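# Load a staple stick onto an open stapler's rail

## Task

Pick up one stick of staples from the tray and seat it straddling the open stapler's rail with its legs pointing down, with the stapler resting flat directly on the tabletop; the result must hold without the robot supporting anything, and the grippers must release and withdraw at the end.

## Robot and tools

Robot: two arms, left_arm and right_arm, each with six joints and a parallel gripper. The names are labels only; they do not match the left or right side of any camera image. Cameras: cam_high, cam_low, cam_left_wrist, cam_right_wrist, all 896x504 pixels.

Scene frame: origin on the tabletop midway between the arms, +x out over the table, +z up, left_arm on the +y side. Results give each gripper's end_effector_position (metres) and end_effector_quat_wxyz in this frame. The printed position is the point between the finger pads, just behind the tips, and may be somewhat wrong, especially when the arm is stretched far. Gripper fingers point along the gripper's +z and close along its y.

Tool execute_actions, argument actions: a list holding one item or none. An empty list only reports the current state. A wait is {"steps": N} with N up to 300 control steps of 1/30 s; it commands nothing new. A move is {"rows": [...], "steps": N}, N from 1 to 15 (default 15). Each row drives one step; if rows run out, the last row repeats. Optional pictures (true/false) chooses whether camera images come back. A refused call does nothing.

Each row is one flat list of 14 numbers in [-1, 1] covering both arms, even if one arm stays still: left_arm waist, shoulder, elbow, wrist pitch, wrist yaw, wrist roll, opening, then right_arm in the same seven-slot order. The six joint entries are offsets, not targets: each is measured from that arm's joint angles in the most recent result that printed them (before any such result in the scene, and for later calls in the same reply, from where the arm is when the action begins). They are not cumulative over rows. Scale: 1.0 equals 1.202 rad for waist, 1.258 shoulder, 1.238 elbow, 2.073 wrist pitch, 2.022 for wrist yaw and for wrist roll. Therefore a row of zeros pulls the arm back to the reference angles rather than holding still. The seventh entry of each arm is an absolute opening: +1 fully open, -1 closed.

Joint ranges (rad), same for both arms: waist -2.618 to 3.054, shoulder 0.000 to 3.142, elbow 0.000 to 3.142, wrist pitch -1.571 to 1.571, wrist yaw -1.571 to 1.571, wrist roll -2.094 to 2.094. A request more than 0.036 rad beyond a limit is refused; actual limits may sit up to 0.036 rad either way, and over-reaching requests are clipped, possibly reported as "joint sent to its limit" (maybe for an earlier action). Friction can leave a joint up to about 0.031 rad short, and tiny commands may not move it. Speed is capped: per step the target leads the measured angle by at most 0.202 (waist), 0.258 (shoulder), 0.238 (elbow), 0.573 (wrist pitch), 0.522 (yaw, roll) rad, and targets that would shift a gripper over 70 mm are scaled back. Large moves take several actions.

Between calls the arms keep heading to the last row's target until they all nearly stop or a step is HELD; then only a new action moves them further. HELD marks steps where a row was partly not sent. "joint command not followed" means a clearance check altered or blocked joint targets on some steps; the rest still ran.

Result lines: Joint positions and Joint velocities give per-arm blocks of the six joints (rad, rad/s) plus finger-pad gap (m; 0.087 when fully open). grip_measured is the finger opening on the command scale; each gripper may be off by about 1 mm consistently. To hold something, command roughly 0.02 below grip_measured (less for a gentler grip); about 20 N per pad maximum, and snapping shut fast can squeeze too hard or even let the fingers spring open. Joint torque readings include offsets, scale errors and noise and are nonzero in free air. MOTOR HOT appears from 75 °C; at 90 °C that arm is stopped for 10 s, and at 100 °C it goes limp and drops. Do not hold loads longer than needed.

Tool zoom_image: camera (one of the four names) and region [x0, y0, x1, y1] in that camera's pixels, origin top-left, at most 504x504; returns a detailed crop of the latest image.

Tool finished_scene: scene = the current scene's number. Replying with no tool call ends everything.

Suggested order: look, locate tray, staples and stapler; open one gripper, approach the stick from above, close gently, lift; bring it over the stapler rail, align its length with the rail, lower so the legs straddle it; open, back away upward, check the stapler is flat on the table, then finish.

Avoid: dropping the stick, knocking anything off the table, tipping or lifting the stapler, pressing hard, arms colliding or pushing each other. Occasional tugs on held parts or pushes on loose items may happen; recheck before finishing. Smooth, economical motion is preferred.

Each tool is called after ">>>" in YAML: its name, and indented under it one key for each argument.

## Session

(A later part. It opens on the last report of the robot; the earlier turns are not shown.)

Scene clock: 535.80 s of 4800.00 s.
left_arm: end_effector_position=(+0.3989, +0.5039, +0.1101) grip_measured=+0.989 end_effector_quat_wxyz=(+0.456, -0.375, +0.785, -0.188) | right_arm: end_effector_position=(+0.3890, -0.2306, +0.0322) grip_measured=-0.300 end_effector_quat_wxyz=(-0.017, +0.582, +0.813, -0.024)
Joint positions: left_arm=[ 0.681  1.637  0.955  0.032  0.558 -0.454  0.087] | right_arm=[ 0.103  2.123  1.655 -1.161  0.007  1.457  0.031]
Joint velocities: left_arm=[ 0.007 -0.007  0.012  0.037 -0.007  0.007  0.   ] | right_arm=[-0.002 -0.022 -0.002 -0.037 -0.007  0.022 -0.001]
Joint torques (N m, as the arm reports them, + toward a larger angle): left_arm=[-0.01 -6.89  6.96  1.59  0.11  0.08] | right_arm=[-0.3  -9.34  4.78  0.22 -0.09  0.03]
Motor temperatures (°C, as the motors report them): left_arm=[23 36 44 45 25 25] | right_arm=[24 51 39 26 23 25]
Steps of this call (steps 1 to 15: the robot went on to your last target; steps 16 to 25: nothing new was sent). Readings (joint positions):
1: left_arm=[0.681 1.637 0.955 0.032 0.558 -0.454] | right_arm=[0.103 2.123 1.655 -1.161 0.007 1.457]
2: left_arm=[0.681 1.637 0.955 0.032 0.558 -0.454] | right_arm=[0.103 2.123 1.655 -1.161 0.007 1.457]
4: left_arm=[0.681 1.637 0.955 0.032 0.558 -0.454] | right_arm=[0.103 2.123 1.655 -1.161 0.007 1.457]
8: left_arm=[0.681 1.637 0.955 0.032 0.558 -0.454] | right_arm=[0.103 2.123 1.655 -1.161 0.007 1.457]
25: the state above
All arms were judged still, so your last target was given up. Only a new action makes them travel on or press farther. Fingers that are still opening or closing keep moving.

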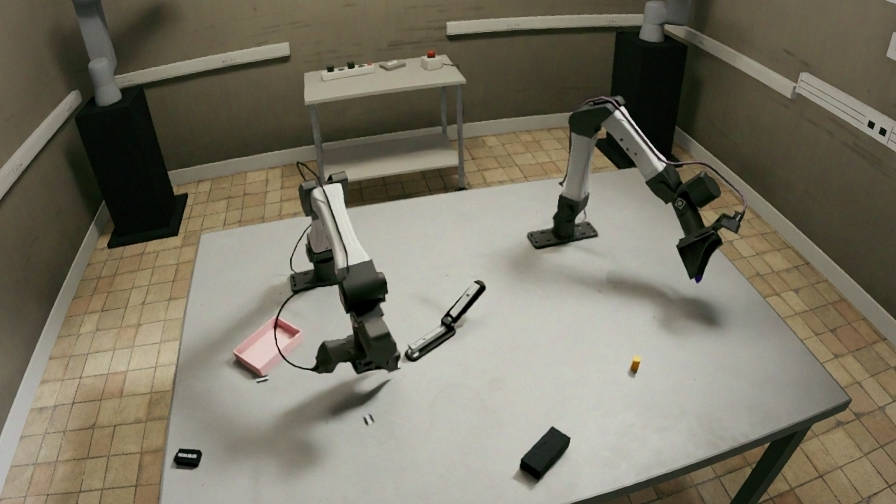

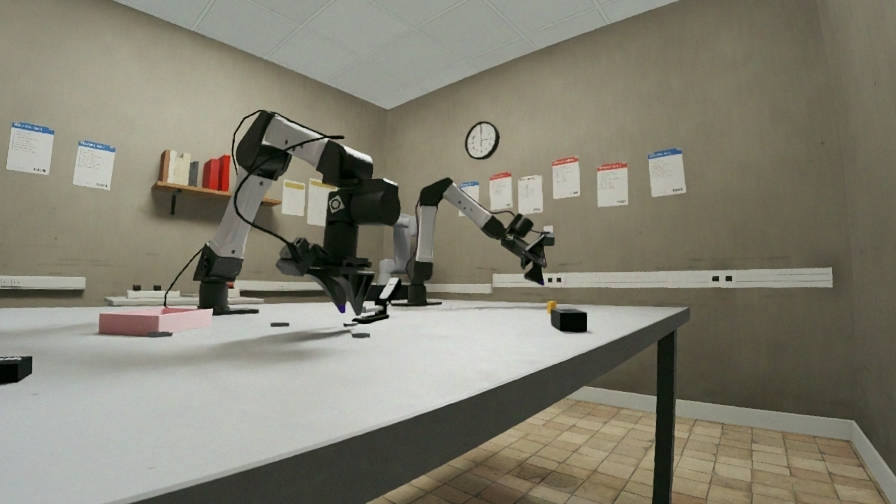

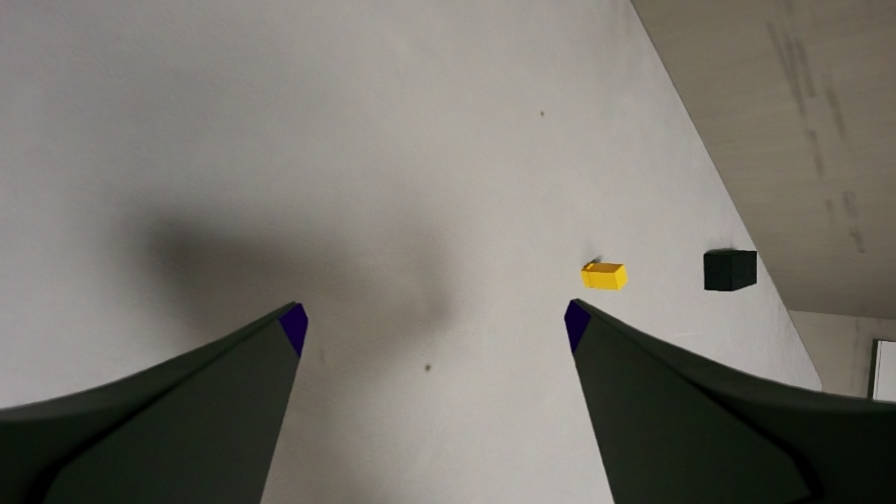

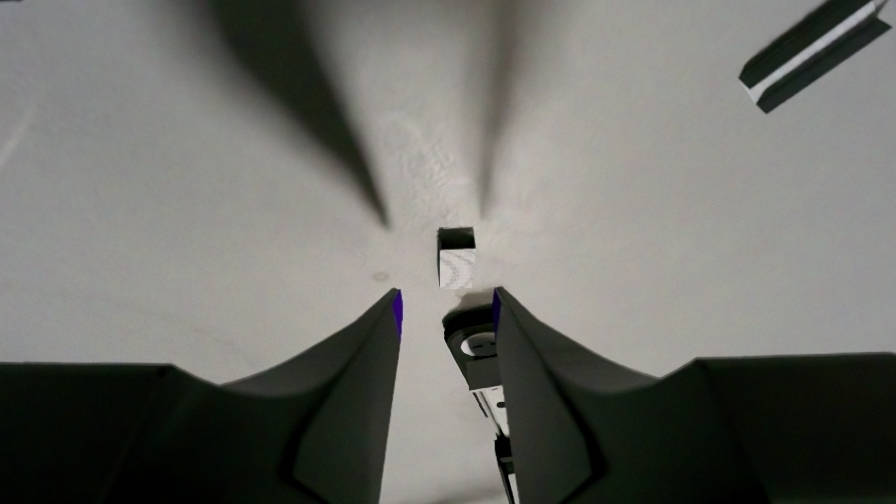

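>>> execute_actions:
  actions:
    - {"rows":[[0,0,0,0,0,0,1,0,0.045,0,0,0,0,-0.4]],"steps":15}
  pictures: false

>>> execute_actions:
  actions:
    - {"rows":[[0,0,0,0,0,0,1,0,0,0,0,0,0,-0.48],[0,0,0,0,0,0,1,0,0,0,0,0,0,-0.55],[0,0,0,0,0,0,1,0,0,0,0,0,0,-0.62],[0,0,0,0,0,0,1,0,0,0,0,0,0,-0.68],[0,0,0,0,0,0,1,0,0,0,0,0,0,-0.73],[0,0,0,0,0,0,1,0,0,0,0,0,0,-0.77]],"steps":15}

Scene clock: 543.43 s of 4800.00 s.
left_arm: end_effector_position=(+0.3989, +0.5039, +0.1101) grip_measured=+0.989 end_effector_quat_wxyz=(+0.456, -0.375, +0.785, -0.188) | right_arm: end_effector_position=(+0.3846, -0.2315, +0.0141) grip_measured=-0.400 end_effector_quat_wxyz=(-0.034, +0.581, +0.812, -0.042)
Joint positions: left_arm=[ 0.681  1.637  0.955  0.032  0.558 -0.454  0.087] | right_arm=[ 0.103  2.173  1.655 -1.161  0.007  1.457  0.026]
Joint velocities: left_arm=[-0.002  0.007 -0.012 -0.007  0.095 -0.007  0.001] | right_arm=[-0.002 -0.002 -0.007 -0.037  0.007  0.022 -0.001]
Joint torques (N m, as the arm reports them, + toward a larger angle): left_arm=[ 0.03 -6.95  7.    1.59  0.12  0.11] | right_arm=[-0.29 -9.8   6.24  0.1  -0.09  0.03]
Motor temperatures (°C, as the motors report them): left_arm=[23 36 44 45 25 25] | right_arm=[24 50 39 26 23 25]
Steps of this call (steps 1 to 90: nothing new was sent; then 4.13 s passed at rest; steps 91 to 105: all 15 steps of this action). Readings (joint positions):
91: left_arm=[0.681 1.637 0.955 0.032 0.558 -0.454] | right_arm=[0.103 2.127 1.655 -1.161 0.007 1.457]
92: left_arm=[0.681 1.637 0.955 0.032 0.558 -0.454] | right_arm=[0.103 2.133 1.655 -1.161 0.007 1.457]
94: left_arm=[0.681 1.637 0.955 0.032 0.558 -0.454] | right_arm=[0.103 2.152 1.655 -1.161 0.007 1.457]
98: left_arm=[0.681 1.637 0.955 0.032 0.558 -0.454] | right_arm=[0.103 2.173 1.655 -1.161 0.007 1.457]
105: the state above

Scene clock: 543.93 s of 4800.00 s.
left_arm: end_effector_position=(+0.3989, +0.5039, +0.1101) grip_measured=+0.989 end_effector_quat_wxyz=(+0.456, -0.375, +0.785, -0.188) | right_arm: end_effector_position=(+0.3846, -0.2315, +0.0141) grip_measured=-0.751 end_effector_quat_wxyz=(-0.034, +0.581, +0.812, -0.042)
Joint positions: left_arm=[ 0.681  1.637  0.955  0.032  0.558 -0.454  0.087] | right_arm=[ 0.103  2.173  1.655 -1.161  0.007  1.457  0.011]
Joint velocities: left_arm=[ 0.002  0.002 -0.002 -0.066 -0.037 -0.022 -0.   ] | right_arm=[-0.017  0.007 -0.017 -0.066 -0.037  0.095  0.001]
Joint torques (N m, as the arm reports them, + toward a larger angle): left_arm=[ 0.06 -6.97  7.01  1.59  0.12  0.07] | right_arm=[ -0.3  -10.29   6.24   0.1   -0.08   0.03]
Motor temperatures (°C, as the motors report them): left_arm=[23 36 44 45 25 25] | right_arm=[24 50 39 26 23 25]
Steps of this call (steps 1 to 15: all 15 steps of this action). Readings (joint positions):
1: left_arm=[0.681 1.637 0.955 0.032 0.558 -0.454] | right_arm=[0.103 2.173 1.655 -1.161 0.007 1.457]
2: left_arm=[0.681 1.637 0.955 0.032 0.558 -0.454] | right_arm=[0.103 2.173 1.655 -1.161 0.007 1.457]
4: left_arm=[0.681 1.637 0.955 0.032 0.558 -0.454] | right_arm=[0.103 2.173 1.655 -1.161 0.007 1.457]
8: left_arm=[0.681 1.637 0.955 0.032 0.558 -0.454] | right_arm=[0.103 2.173 1.655 -1.161 0.007 1.457]
15: the state above

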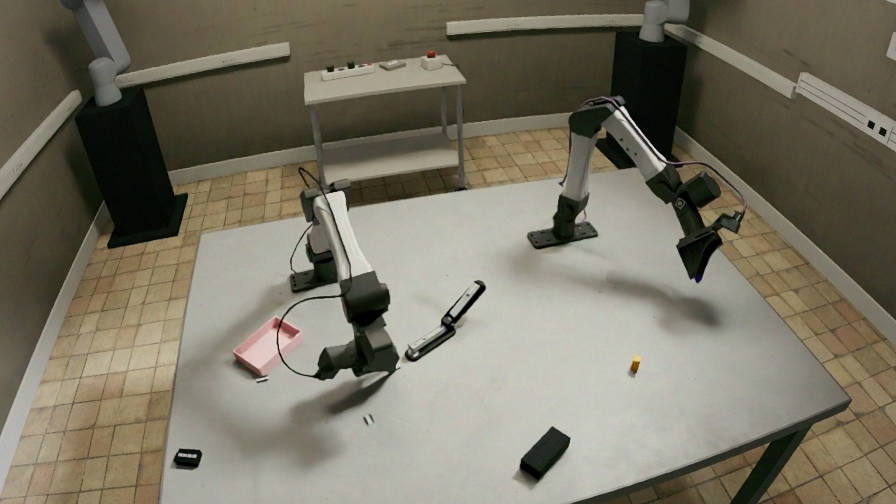

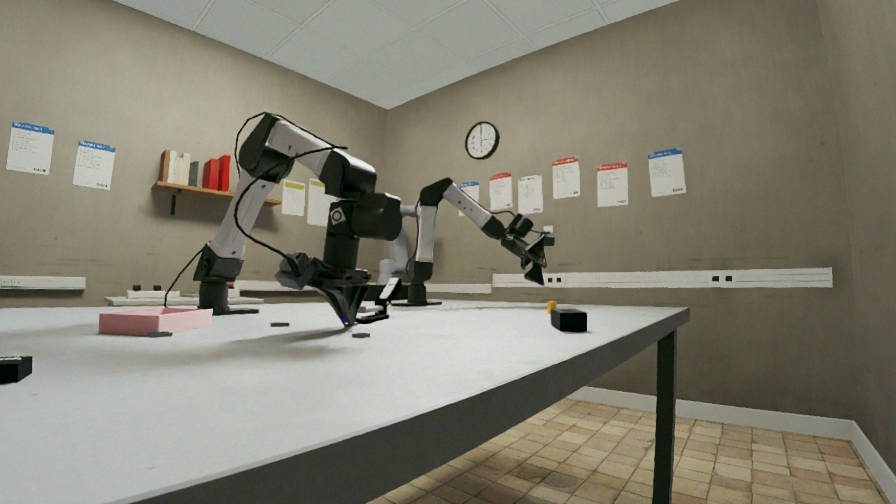

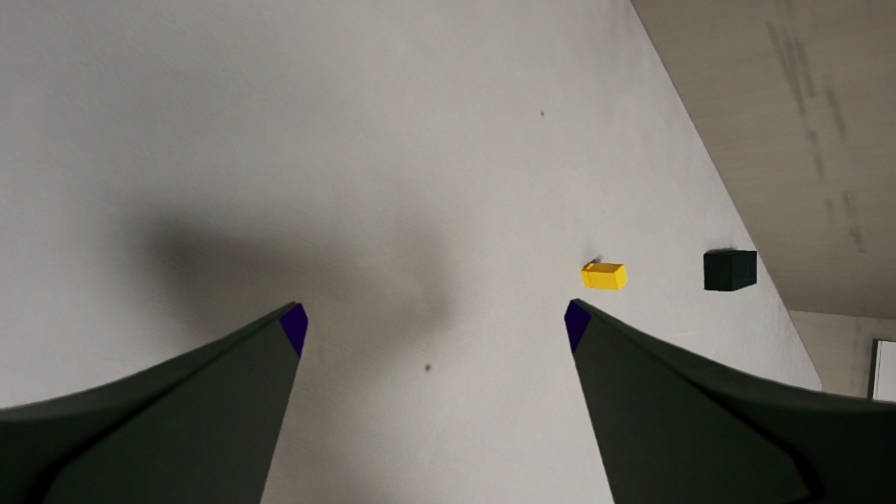

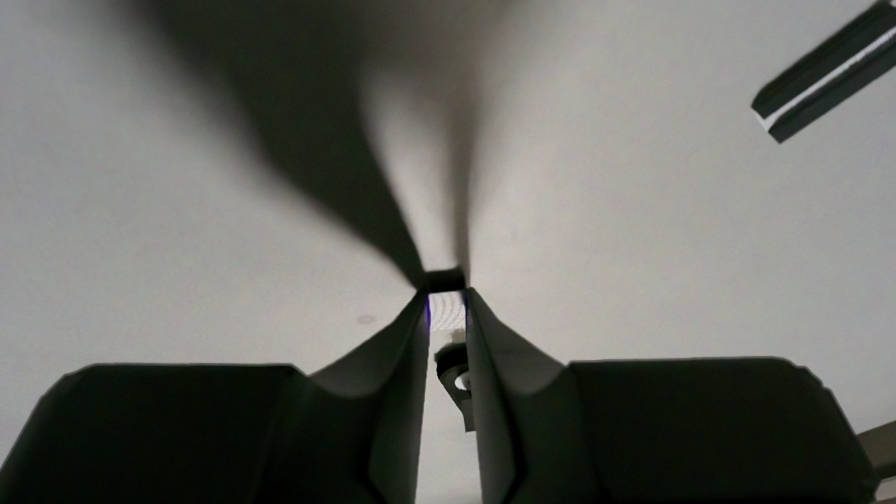

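>>> execute_actions:
  actions:
    - {"rows":[[0,0,0,0,0,0,1,0,-0.11,0,0,0,0,-0.77]],"steps":15}
  pictures: false

>>> execute_actions:
  actions:
    - {"rows":[[0,0,0,0,0,0,1,0.224,0,0,-0.03,0,0.03,-0.77]],"steps":15}
  pictures: false

>>> execute_actions:
  actions:
    - {"steps":30}

Scene clock: 552.33 s of 4800.00 s.
left_arm: end_effector_position=(+0.3989, +0.5039, +0.1101) grip_measured=+0.989 end_effector_quat_wxyz=(+0.456, -0.375, +0.785, -0.188) | right_arm: end_effector_position=(+0.3932, -0.2297, +0.0627) grip_measured=-0.751 end_effector_quat_wxyz=(+0.010, +0.582, +0.813, +0.007)
Joint positions: left_arm=[ 0.681  1.637  0.955  0.032  0.558 -0.454  0.087] | right_arm=[ 0.103  2.037  1.65  -1.16   0.007  1.457  0.011]
Joint velocities: left_arm=[-0.002  0.012 -0.002 -0.037 -0.051  0.007  0.   ] | right_arm=[ 0.007  0.007  0.002 -0.081 -0.051 -0.007 -0.   ]
Joint torques (N m, as the arm reports them, + toward a larger angle): left_arm=[-0.08 -6.91  7.01  1.6   0.12  0.09] | right_arm=[-0.3  -9.81  7.09  0.39 -0.09  0.02]
Motor temperatures (°C, as the motors report them): left_arm=[23 36 44 45 25 25] | right_arm=[24 50 39 26 23 25]
Steps of this call (steps 1 to 15: the robot went on to your last target; steps 16 to 90: nothing new was sent; then 4.90 s passed at rest; steps 91 to 105: all 15 steps of this action). Readings (joint positions):
91: left_arm=[0.681 1.637 0.955 0.032 0.558 -0.454] | right_arm=[0.103 2.163 1.653 -1.159 0.007 1.457]
92: left_arm=[0.681 1.637 0.955 0.032 0.558 -0.454] | right_arm=[0.103 2.145 1.650 -1.160 0.007 1.457]
94: left_arm=[0.681 1.637 0.955 0.032 0.558 -0.454] | right_arm=[0.103 2.094 1.650 -1.160 0.007 1.457]
98: left_arm=[0.681 1.637 0.955 0.032 0.558 -0.454] | right_arm=[0.103 2.037 1.650 -1.160 0.007 1.457]
105: the state above

Scene clock: 552.83 s of 4800.00 s.
left_arm: end_effector_position=(+0.3989, +0.5039, +0.1101) grip_measured=+0.989 end_effector_quat_wxyz=(+0.456, -0.375, +0.785, -0.188) | right_arm: end_effector_position=(+0.3389, -0.1368, +0.0630) grip_measured=-0.751 end_effector_quat_wxyz=(-0.004, +0.488, +0.873, -0.008)
Joint positions: left_arm=[ 0.681  1.637  0.955  0.032  0.558 -0.454  0.087] | right_arm=[ 0.376  2.037  1.65  -1.201  0.001  1.507  0.011]
Joint velocities: left_arm=[-0.002 -0.012  0.007 -0.007 -0.022 -0.081 -0.001] | right_arm=[-0.09   0.012  0.002 -0.037  0.037 -0.051  0.001]
Joint torques (N m, as the arm reports them, + toward a larger angle): left_arm=[ 0.02 -6.86  7.    1.59  0.12  0.08] | right_arm=[-0.17 -9.59  6.58  0.12 -0.06  0.12]
Motor temperatures (°C, as the motors report them): left_arm=[23 36 44 45 25 25] | right_arm=[24 50 39 26 23 25]
Steps of this call (steps 1 to 15: all 15 steps of this action). Readings (joint positions):
1: left_arm=[0.681 1.637 0.955 0.032 0.558 -0.454] | right_arm=[0.119 2.037 1.650 -1.163 0.014 1.465]
2: left_arm=[0.681 1.637 0.955 0.032 0.558 -0.454] | right_arm=[0.149 2.037 1.650 -1.169 0.020 1.473]
4: left_arm=[0.681 1.637 0.955 0.032 0.558 -0.454] | right_arm=[0.251 2.037 1.650 -1.177 0.021 1.484]
8: left_arm=[0.681 1.637 0.955 0.032 0.558 -0.454] | right_arm=[0.407 2.037 1.650 -1.186 0.002 1.498]
15: the state above

Scene clock: 553.83 s of 4800.00 s.
left_arm: end_effector_position=(+0.3989, +0.5039, +0.1101) grip_measured=+0.989 end_effector_quat_wxyz=(+0.456, -0.375, +0.785, -0.188) | right_arm: end_effector_position=(+0.3386, -0.1378, +0.0630) grip_measured=-0.751 end_effector_quat_wxyz=(-0.005, +0.490, +0.872, -0.009)
Joint positions: left_arm=[ 0.681  1.637  0.955  0.032  0.558 -0.454  0.087] | right_arm=[ 0.375  2.037  1.65  -1.204  0.002  1.509  0.011]
Joint velocities: left_arm=[-0.012 -0.012  0.007 -0.007 -0.022 -0.007 -0.001] | right_arm=[-0.002  0.017 -0.012  0.037 -0.051 -0.022 -0.   ]
Joint torques (N m, as the arm reports them, + toward a larger angle): left_arm=[ 0.01 -7.    7.02  1.59  0.12  0.06] | right_arm=[-0.47 -9.57  6.57  0.09 -0.05  0.12]
Motor temperatures (°C, as the motors report them): left_arm=[23 36 44 45 25 25] | right_arm=[24 50 39 26 23 25]
Steps of this call (steps 1 to 15: the robot went on to your last target; steps 16 to 30: nothing new was sent). Readings (joint positions):
1: left_arm=[0.681 1.637 0.955 0.032 0.558 -0.454] | right_arm=[0.375 2.037 1.650 -1.202 0.002 1.507]
2: left_arm=[0.681 1.637 0.955 0.032 0.558 -0.454] | right_arm=[0.375 2.037 1.650 -1.203 0.002 1.508]
4: left_arm=[0.681 1.637 0.955 0.032 0.558 -0.454] | right_arm=[0.375 2.037 1.650 -1.203 0.002 1.508]
8: left_arm=[0.681 1.637 0.955 0.032 0.558 -0.454] | right_arm=[0.375 2.037 1.650 -1.204 0.002 1.509]
30: the state above
All arms were judged still, so your last target was given up. Only a new action makes them travel on or press farther. Fingers that are still opening or closing keep moving.

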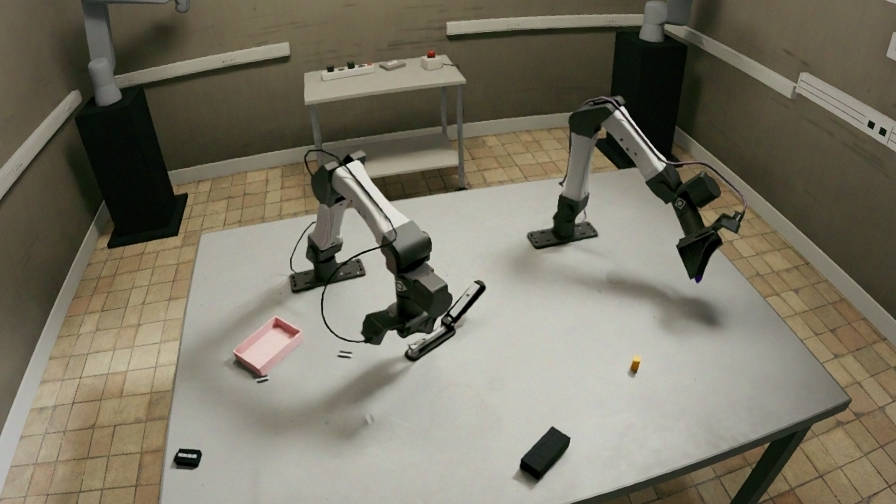

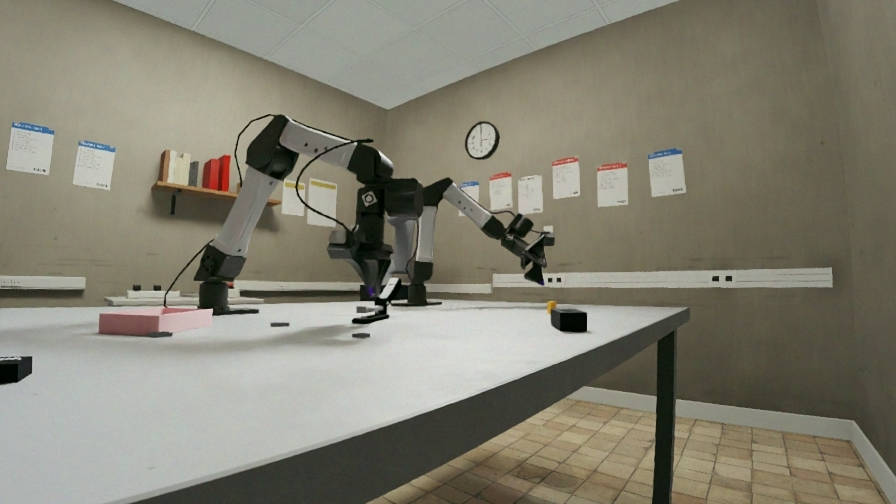

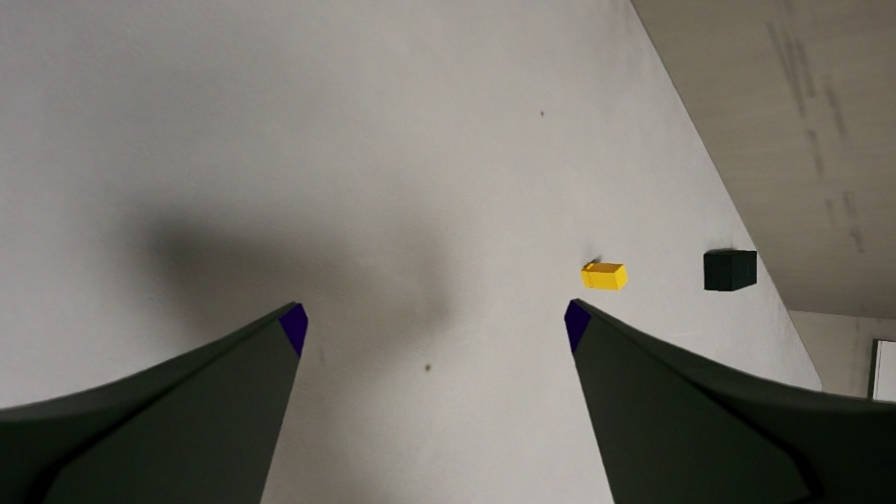

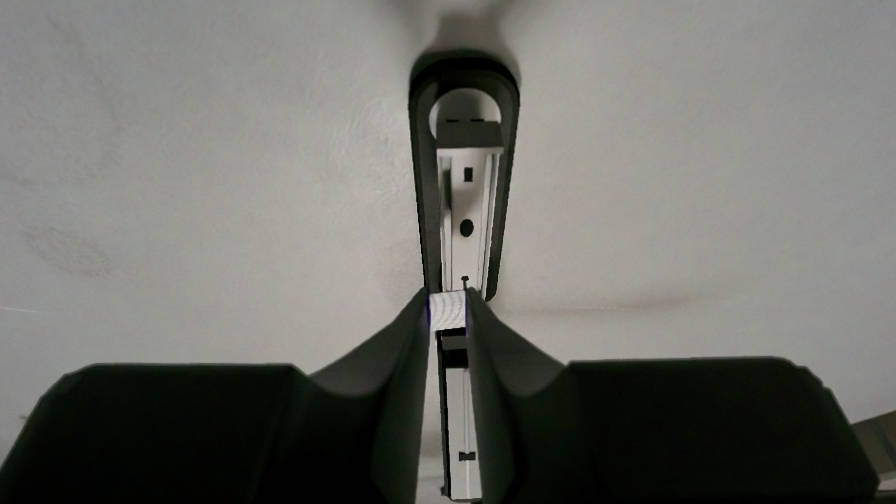

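>>> execute_actions:
  actions:
    - {"rows":[[0,0,0,0,0,0,1,0,0.04,0,-0.017,0,0,-0.77]],"steps":15}
  pictures: false

>>> execute_actions:
  actions:
    - {"steps":25}

Scene clock: 558.83 s of 4800.00 s.
left_arm: end_effector_position=(+0.3989, +0.5039, +0.1101) grip_measured=+0.989 end_effector_quat_wxyz=(+0.456, -0.375, +0.785, -0.188) | right_arm: end_effector_position=(+0.3329, -0.1408, +0.0484) grip_measured=-0.751 end_effector_quat_wxyz=(-0.020, +0.489, +0.871, -0.033)
Joint positions: left_arm=[ 0.681  1.637  0.955  0.032  0.558 -0.454  0.087] | right_arm=[ 0.375  2.078  1.65  -1.22   0.002  1.509  0.011]
Joint velocities: left_arm=[-0.007  0.017 -0.007  0.037 -0.11  -0.022  0.001] | right_arm=[-0.002 -0.007 -0.002 -0.066  0.037  0.095 -0.001]
Joint torques (N m, as the arm reports them, + toward a larger angle): left_arm=[ 0.   -6.92  6.88  1.59  0.13  0.08] | right_arm=[-0.29 -9.02  6.41 -0.05 -0.09  0.03]
Motor temperatures (°C, as the motors report them): left_arm=[23 36 44 45 25 25] | right_arm=[24 49 39 26 23 25]
Steps of this call (steps 1 to 90: nothing new was sent; then 1.50 s passed at rest; steps 91 to 105: all 15 steps of this action). Readings (joint positions):
91: left_arm=[0.681 1.637 0.955 0.032 0.558 -0.454] | right_arm=[0.375 2.040 1.650 -1.207 0.002 1.509]
92: left_arm=[0.681 1.637 0.955 0.032 0.558 -0.454] | right_arm=[0.375 2.044 1.650 -1.209 0.002 1.509]
94: left_arm=[0.681 1.637 0.955 0.032 0.558 -0.454] | right_arm=[0.375 2.060 1.650 -1.214 0.002 1.509]
98: left_arm=[0.681 1.637 0.955 0.032 0.558 -0.454] | right_arm=[0.375 2.078 1.650 -1.218 0.002 1.509]
105: the state above

Scene clock: 559.67 s of 4800.00 s.
left_arm: end_effector_position=(+0.3989, +0.5039, +0.1101) grip_measured=+0.989 end_effector_quat_wxyz=(+0.456, -0.375, +0.785, -0.188) | right_arm: end_effector_position=(+0.3327, -0.1409, +0.0484) grip_measured=-0.751 end_effector_quat_wxyz=(-0.021, +0.489, +0.871, -0.034)
Joint positions: left_arm=[ 0.681  1.637  0.955  0.032  0.558 -0.454  0.087] | right_arm=[ 0.375  2.078  1.65  -1.221  0.002  1.509  0.011]
Joint velocities: left_arm=[ 0.007 -0.012 -0.022 -0.022  0.051  0.022  0.   ] | right_arm=[-0.002 -0.017  0.007  0.051 -0.007 -0.081  0.   ]
Joint torques (N m, as the arm reports them, + toward a larger angle): left_arm=[ 0.01 -6.86  7.02  1.59  0.12  0.11] | right_arm=[-0.29 -9.08  6.4  -0.05 -0.1   0.03]
Motor temperatures (°C, as the motors report them): left_arm=[23 36 44 45 25 25] | right_arm=[24 49 39 26 23 25]
Steps of this call (steps 1 to 15: the robot went on to your last target; steps 16 to 25: nothing new was sent). Readings (joint positions):
1: left_arm=[0.681 1.637 0.955 0.032 0.558 -0.454] | right_arm=[0.375 2.078 1.650 -1.221 0.002 1.509]
2: left_arm=[0.681 1.637 0.955 0.032 0.558 -0.454] | right_arm=[0.375 2.078 1.650 -1.221 0.002 1.509]
4: left_arm=[0.681 1.637 0.955 0.032 0.558 -0.454] | right_arm=[0.375 2.078 1.650 -1.221 0.002 1.509]
8: left_arm=[0.681 1.637 0.955 0.032 0.558 -0.454] | right_arm=[0.375 2.078 1.650 -1.221 0.002 1.509]
25: the state above
All arms were judged still, so your last target was given up. Only a new action makes them travel on or press farther. Fingers that are still opening or closing keep moving.

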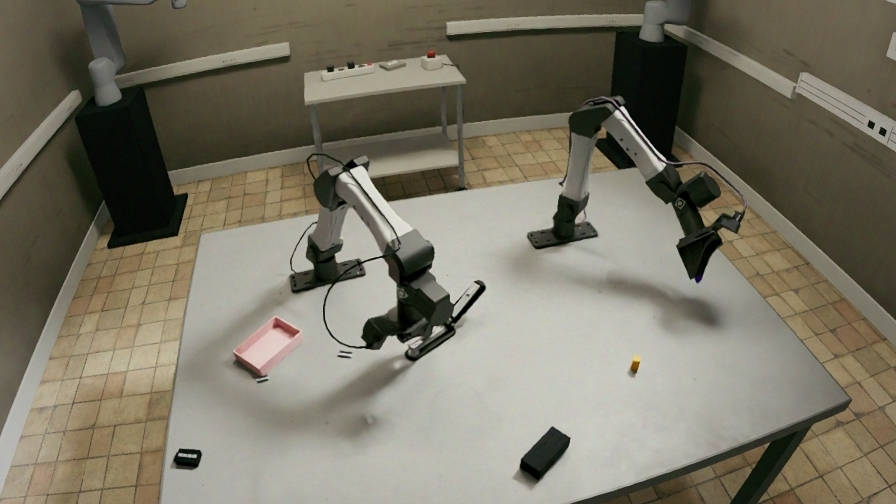

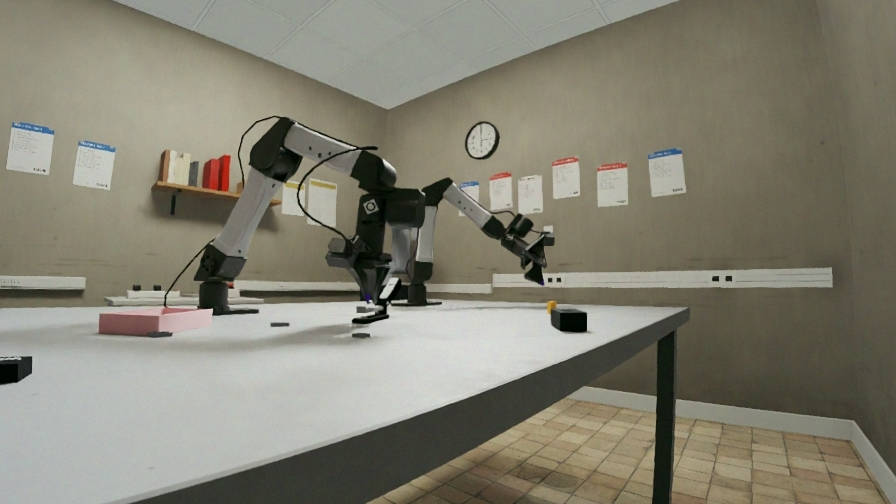

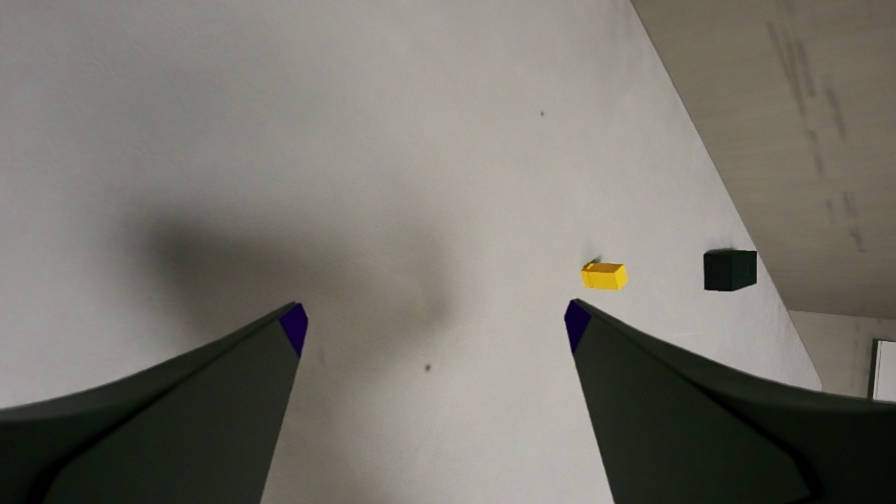

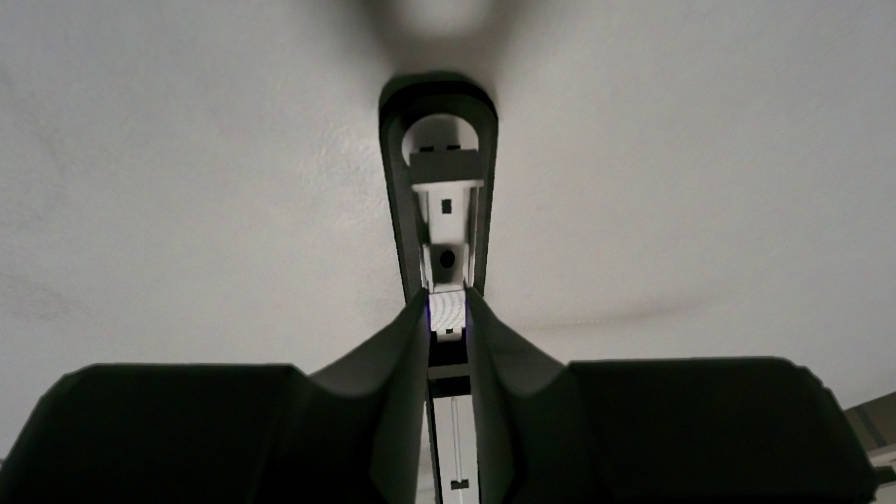

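>>> execute_actions:
  actions:
    - {"rows":[[0,0,0,0,0,0,1,0,0.035,0,0.015,0,0,-0.77]],"steps":15}
  pictures: false

>>> execute_actions:
  actions:
    - {"steps":25}

Scene clock: 564.93 s of 4800.00 s.
left_arm: end_effector_position=(+0.3989, +0.5039, +0.1101) grip_measured=+0.989 end_effector_quat_wxyz=(+0.456, -0.375, +0.785, -0.188) | right_arm: end_effector_position=(+0.3320, -0.1407, +0.0383) grip_measured=-0.751 end_effector_quat_wxyz=(-0.028, +0.489, +0.871, -0.043)
Joint positions: left_arm=[ 0.681  1.637  0.955  0.032  0.558 -0.454  0.087] | right_arm=[ 0.375  2.107  1.65  -1.216 -0.001  1.508  0.011]
Joint velocities: left_arm=[-0.002  0.007  0.002 -0.022 -0.022 -0.051  0.   ] | right_arm=[-0.007 -0.002 -0.002 -0.007  0.022 -0.022  0.001]
Joint torques (N m, as the arm reports them, + toward a larger angle): left_arm=[-0.02 -6.89  7.08  1.59  0.11  0.09] | right_arm=[-0.28 -8.7   6.32  0.39 -0.07  0.04]
Motor temperatures (°C, as the motors report them): left_arm=[23 36 44 45 25 25] | right_arm=[24 49 39 26 23 25]
Steps of this call (steps 1 to 90: nothing new was sent; then 1.77 s passed at rest; steps 91 to 105: all 15 steps of this action). Readings (joint positions):
91: left_arm=[0.681 1.637 0.955 0.032 0.558 -0.454] | right_arm=[0.375 2.081 1.650 -1.221 0.002 1.509]
92: left_arm=[0.681 1.637 0.955 0.032 0.558 -0.454] | right_arm=[0.375 2.085 1.650 -1.218 0.002 1.509]
94: left_arm=[0.681 1.637 0.955 0.032 0.558 -0.454] | right_arm=[0.375 2.098 1.650 -1.215 0.002 1.509]
98: left_arm=[0.681 1.637 0.955 0.032 0.558 -0.454] | right_arm=[0.375 2.105 1.650 -1.216 -0.001 1.508]
105: the state above

Scene clock: 565.77 s of 4800.00 s.
left_arm: end_effector_position=(+0.3989, +0.5039, +0.1101) grip_measured=+0.989 end_effector_quat_wxyz=(+0.456, -0.375, +0.785, -0.188) | right_arm: end_effector_position=(+0.3320, -0.1407, +0.0383) grip_measured=-0.751 end_effector_quat_wxyz=(-0.028, +0.489, +0.871, -0.043)
Joint positions: left_arm=[ 0.681  1.637  0.955  0.032  0.558 -0.454  0.087] | right_arm=[ 0.375  2.107  1.65  -1.216 -0.001  1.508  0.011]
Joint velocities: left_arm=[-0.002 -0.002 -0.012 -0.081  0.022  0.022 -0.001] | right_arm=[ 0.017 -0.012  0.007  0.037  0.007 -0.007 -0.001]
Joint torques (N m, as the arm reports them, + toward a larger angle): left_arm=[-0.1  -6.91  6.97  1.6   0.13  0.08] | right_arm=[-0.3  -8.7   6.35  0.39 -0.07  0.04]
Motor temperatures (°C, as the motors report them): left_arm=[23 36 44 45 25 25] | right_arm=[24 49 39 26 23 25]
Steps of this call (steps 1 to 15: the robot went on to your last target; steps 16 to 25: nothing new was sent). Readings (joint positions):
1: left_arm=[0.681 1.637 0.955 0.032 0.558 -0.454] | right_arm=[0.375 2.107 1.650 -1.216 -0.001 1.508]
2: left_arm=[0.681 1.637 0.955 0.032 0.558 -0.454] | right_arm=[0.375 2.107 1.650 -1.216 -0.001 1.508]
4: left_arm=[0.681 1.637 0.955 0.032 0.558 -0.454] | right_arm=[0.375 2.107 1.650 -1.216 -0.001 1.508]
8: left_arm=[0.681 1.637 0.955 0.032 0.558 -0.454] | right_arm=[0.375 2.107 1.650 -1.216 -0.001 1.508]
25: the state above
All arms were judged still, so your last target was given up. Only a new action makes them travel on or press farther. Fingers that are still opening or closing keep moving.

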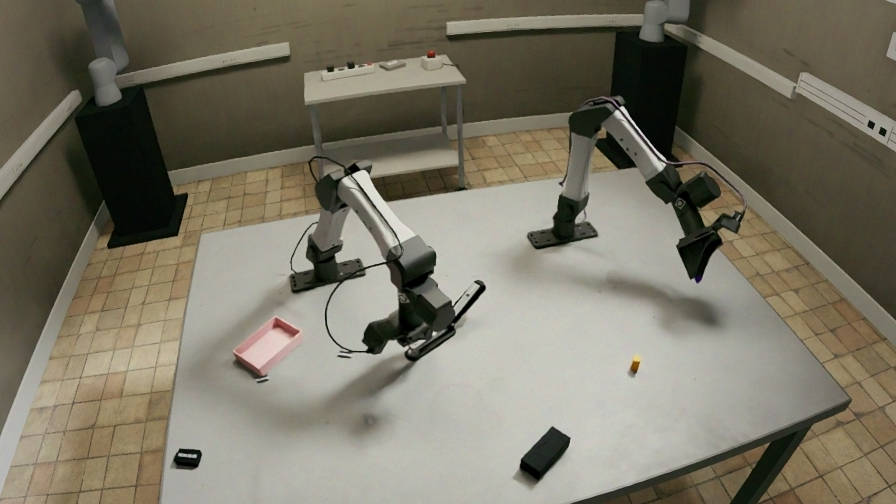

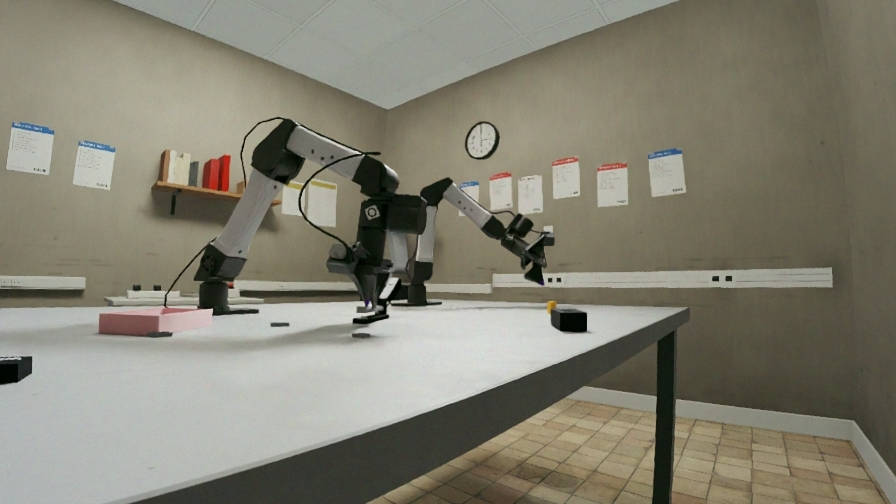

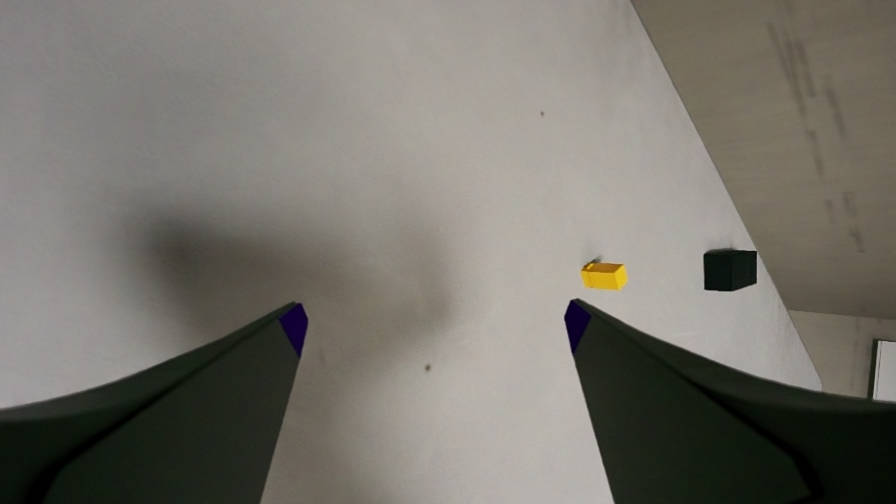

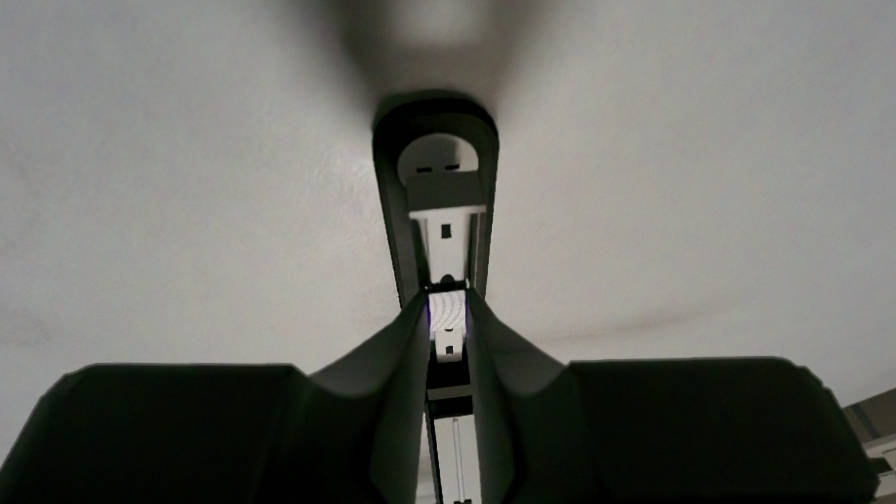

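>>> execute_actions:
  actions:
    - {"rows":[[0,0,0,0,0,0,1,0,0,0,0,0,0,-0.66]],"steps":15}
  pictures: false

>>> execute_actions:
  actions:
    - {"rows":[[0,0,0,0,0,0,1,0,-0.1,0,0,0,0,-0.66]],"steps":15}

>>> zoom_image:
  camera: "cam_right_wrist"
  region: [400, 130, 530, 290]

Scene clock: 572.53 s of 4800.00 s.
left_arm: end_effector_position=(+0.3989, +0.5039, +0.1101) grip_measured=+0.989 end_effector_quat_wxyz=(+0.456, -0.375, +0.785, -0.188) | right_arm: end_effector_position=(+0.3313, -0.1411, +0.0383) grip_measured=-0.660 end_effector_quat_wxyz=(-0.029, +0.489, +0.871, -0.044)
Joint positions: left_arm=[ 0.681  1.637  0.955  0.032  0.558 -0.454  0.087] | right_arm=[ 0.375  2.107  1.65  -1.219 -0.001  1.508  0.015]
Joint velocities: left_arm=[-0.007  0.007 -0.027  0.037 -0.007  0.022 -0.   ] | right_arm=[ 0.012 -0.017  0.022  0.051  0.007 -0.081 -0.001]
Joint torques (N m, as the arm reports them, + toward a larger angle): left_arm=[-0.03 -6.95  7.01  1.58  0.13  0.13] | right_arm=[-0.29 -9.89  6.31  0.14 -0.09  0.03]
Motor temperatures (°C, as the motors report them): left_arm=[23 36 44 45 25 25] | right_arm=[24 48 39 26 23 25]
Steps of this call (steps 1 to 90: nothing new was sent; then 3.27 s passed at rest; steps 91 to 105: all 15 steps of this action). Readings (joint positions):
91: left_arm=[0.681 1.637 0.955 0.032 0.558 -0.454] | right_arm=[0.375 2.107 1.650 -1.216 -0.001 1.508]
92: left_arm=[0.681 1.637 0.955 0.032 0.558 -0.454] | right_arm=[0.375 2.107 1.650 -1.217 -0.001 1.508]
94: left_arm=[0.681 1.637 0.955 0.032 0.558 -0.454] | right_arm=[0.375 2.107 1.650 -1.218 -0.001 1.508]
98: left_arm=[0.681 1.637 0.955 0.032 0.558 -0.454] | right_arm=[0.375 2.107 1.650 -1.219 -0.001 1.508]
105: the state above

Scene clock: 573.03 s of 4800.00 s.
left_arm: end_effector_position=(+0.3989, +0.5039, +0.1101) grip_measured=+0.989 end_effector_quat_wxyz=(+0.456, -0.375, +0.785, -0.188) | right_arm: end_effector_position=(+0.3363, -0.1384, +0.0806) grip_measured=-0.660 end_effector_quat_wxyz=(+0.003, +0.489, +0.872, +0.006)
Joint positions: left_arm=[ 0.681  1.637  0.955  0.032  0.558 -0.454  0.087] | right_arm=[ 0.375  1.986  1.646 -1.218 -0.001  1.508  0.015]
Joint velocities: left_arm=[-0.017 -0.022  0.007 -0.051  0.022  0.139 -0.   ] | right_arm=[ 0.002  0.007 -0.007  0.081 -0.081 -0.051  0.   ]
Joint torques (N m, as the arm reports them, + toward a larger angle): left_arm=[ 0.07 -6.83  6.89  1.61  0.12  0.1 ] | right_arm=[-0.29 -9.57  6.9   0.37 -0.09  0.02]
Motor temperatures (°C, as the motors report them): left_arm=[23 36 44 45 25 25] | right_arm=[24 48 39 26 23 25]
Steps of this call (steps 1 to 15: all 15 steps of this action). Readings (joint positions):
1: left_arm=[0.681 1.637 0.955 0.032 0.558 -0.454] | right_arm=[0.375 2.098 1.648 -1.218 -0.001 1.508]
2: left_arm=[0.681 1.637 0.955 0.032 0.558 -0.454] | right_arm=[0.375 2.082 1.646 -1.218 -0.001 1.508]
4: left_arm=[0.681 1.637 0.955 0.032 0.558 -0.454] | right_arm=[0.375 2.036 1.646 -1.218 -0.001 1.508]
8: left_arm=[0.681 1.637 0.955 0.032 0.558 -0.454] | right_arm=[0.375 1.986 1.646 -1.218 -0.001 1.508]
15: the state above

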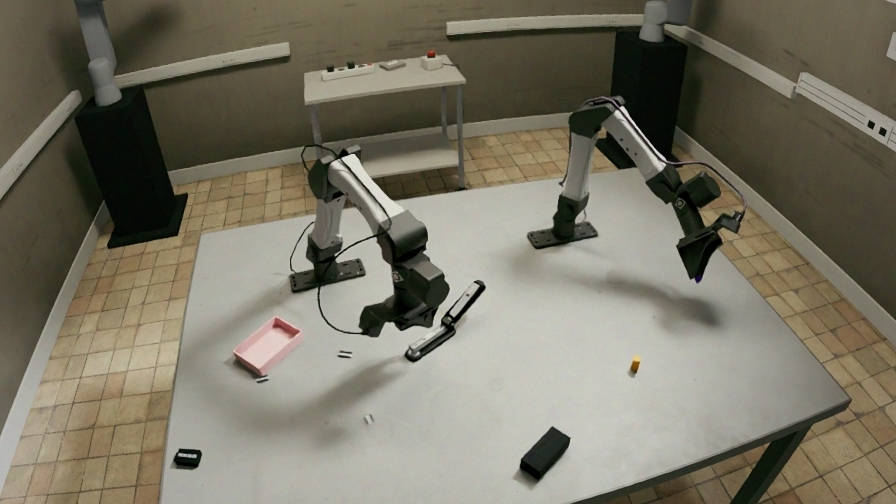

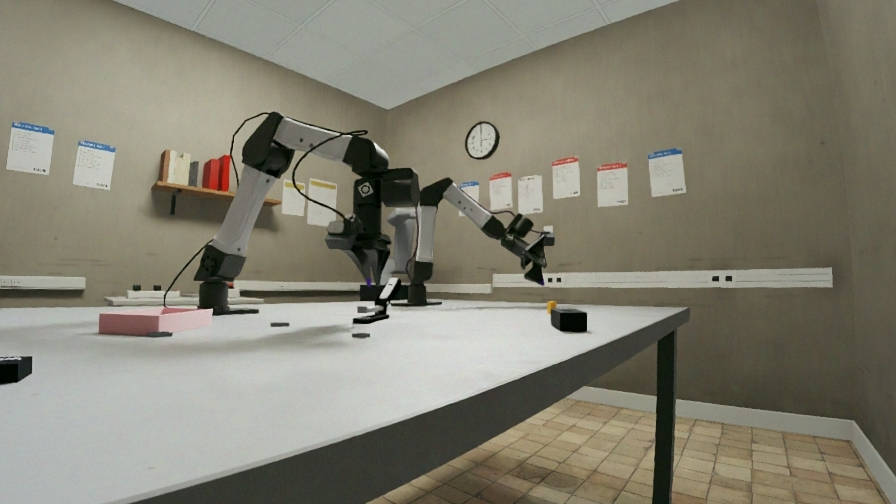

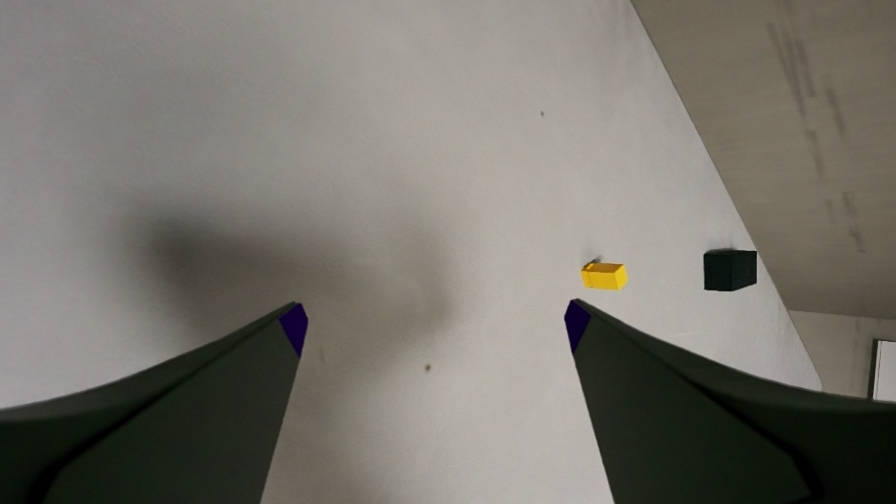

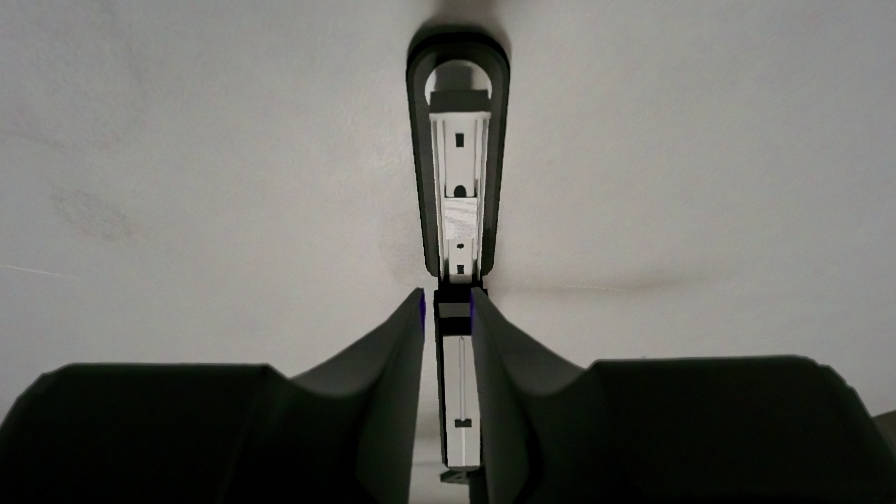

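Region (400, 130, 530, 290) of cam_right_wrist's 896x504 image, scaled by 3.150, with more detail than that image has; it fills the left 410 columns of this view, and the rest is white.

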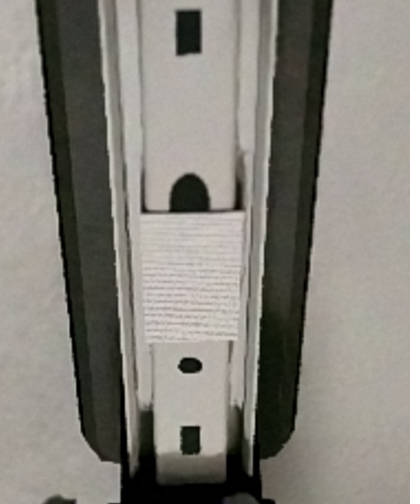

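Seated. Move clear.

>>> execute_actions:
  actions:
    - {"rows":[[0,0,0,0,0,0,1,-0.3,-0.15,0,0,0,0,-0.66]],"steps":15}
  pictures: false

>>> execute_actions:
  actions:
    - {"steps":30}
  pictures: false

>>> finished_scene:
  scene: 2

Scene clock: 578.73 s of 4800.00 s.
left_arm: end_effector_position=(+0.3989, +0.5039, +0.1101) grip_measured=+0.989 end_effector_quat_wxyz=(+0.456, -0.375, +0.785, -0.188) | right_arm: end_effector_position=(+0.3922, -0.2678, +0.1435) grip_measured=-0.660 end_effector_quat_wxyz=(+0.068, +0.638, +0.764, +0.067)
Joint positions: left_arm=[ 0.681  1.637  0.955  0.032  0.558 -0.454  0.087] | right_arm=[ 0.005  1.807  1.643 -1.216  0.007  1.508  0.015]
Joint velocities: left_arm=[ 0.002 -0.017 -0.007 -0.007 -0.066 -0.022  0.001] | right_arm=[ 0.11  -0.032  0.002 -0.066 -0.066 -0.066  0.   ]
Joint torques (N m, as the arm reports them, + toward a larger angle): left_arm=[ 0.   -6.92  6.97  1.57  0.09  0.1 ] | right_arm=[-0.21 -8.71  7.27  0.73 -0.1   0.01]
Motor temperatures (°C, as the motors report them): left_arm=[23 36 44 45 25 25] | right_arm=[24 48 39 26 23 25]
Steps of this call (steps 1 to 15: the robot went on to your last target; steps 16 to 90: nothing new was sent; then 2.20 s passed at rest; steps 91 to 105: all 15 steps of this action). Readings (joint positions):
91: left_arm=[0.681 1.637 0.955 0.032 0.558 -0.454] | right_arm=[0.362 1.976 1.645 -1.217 -0.006 1.508]
92: left_arm=[0.681 1.637 0.955 0.032 0.558 -0.454] | right_arm=[0.337 1.959 1.643 -1.217 -0.012 1.508]
94: left_arm=[0.681 1.637 0.955 0.032 0.558 -0.454] | right_arm=[0.249 1.907 1.643 -1.216 -0.014 1.508]
98: left_arm=[0.681 1.637 0.955 0.032 0.558 -0.454] | right_arm=[0.031 1.820 1.643 -1.216 -0.003 1.508]
105: the state above

Scene clock: 579.73 s of 4800.00 s.
left_arm: end_effector_position=(+0.3989, +0.5039, +0.1101) grip_measured=+0.989 end_effector_quat_wxyz=(+0.456, -0.375, +0.785, -0.188) | right_arm: end_effector_position=(+0.3919, -0.2662, +0.1436) grip_measured=-0.660 end_effector_quat_wxyz=(+0.067, +0.637, +0.765, +0.067)
Joint positions: left_arm=[ 0.681  1.637  0.955  0.032  0.558 -0.454  0.087] | right_arm=[ 0.009  1.807  1.643 -1.216  0.005  1.508  0.015]
Joint velocities: left_arm=[ 0.012  0.012 -0.007 -0.037  0.037 -0.11   0.   ] | right_arm=[ 0.002  0.002 -0.002 -0.022 -0.022  0.066  0.   ]
Joint torques (N m, as the arm reports them, + toward a larger angle): left_arm=[-0.02 -7.    6.87  1.6   0.12  0.1 ] | right_arm=[ 0.1  -8.77  7.31  0.74 -0.15  0.01]
Motor temperatures (°C, as the motors report them): left_arm=[23 36 44 45 25 25] | right_arm=[24 48 39 26 23 25]
Steps of this call (steps 1 to 15: the robot went on to your last target; steps 16 to 30: nothing new was sent). Readings (joint positions):
1: left_arm=[0.681 1.637 0.955 0.032 0.558 -0.454] | right_arm=[0.008 1.807 1.643 -1.216 0.006 1.508]
2: left_arm=[0.681 1.637 0.955 0.032 0.558 -0.454] | right_arm=[0.009 1.807 1.643 -1.216 0.005 1.508]
4: left_arm=[0.681 1.637 0.955 0.032 0.558 -0.454] | right_arm=[0.009 1.807 1.643 -1.216 0.005 1.508]
8: left_arm=[0.681 1.637 0.955 0.032 0.558 -0.454] | right_arm=[0.009 1.807 1.643 -1.216 0.005 1.508]
30: the state above
All arms were judged still, so your last target was given up. Only a new action makes them travel on or press farther. Fingers that are still opening or closing keep moving.

The scene is finished: the task was done.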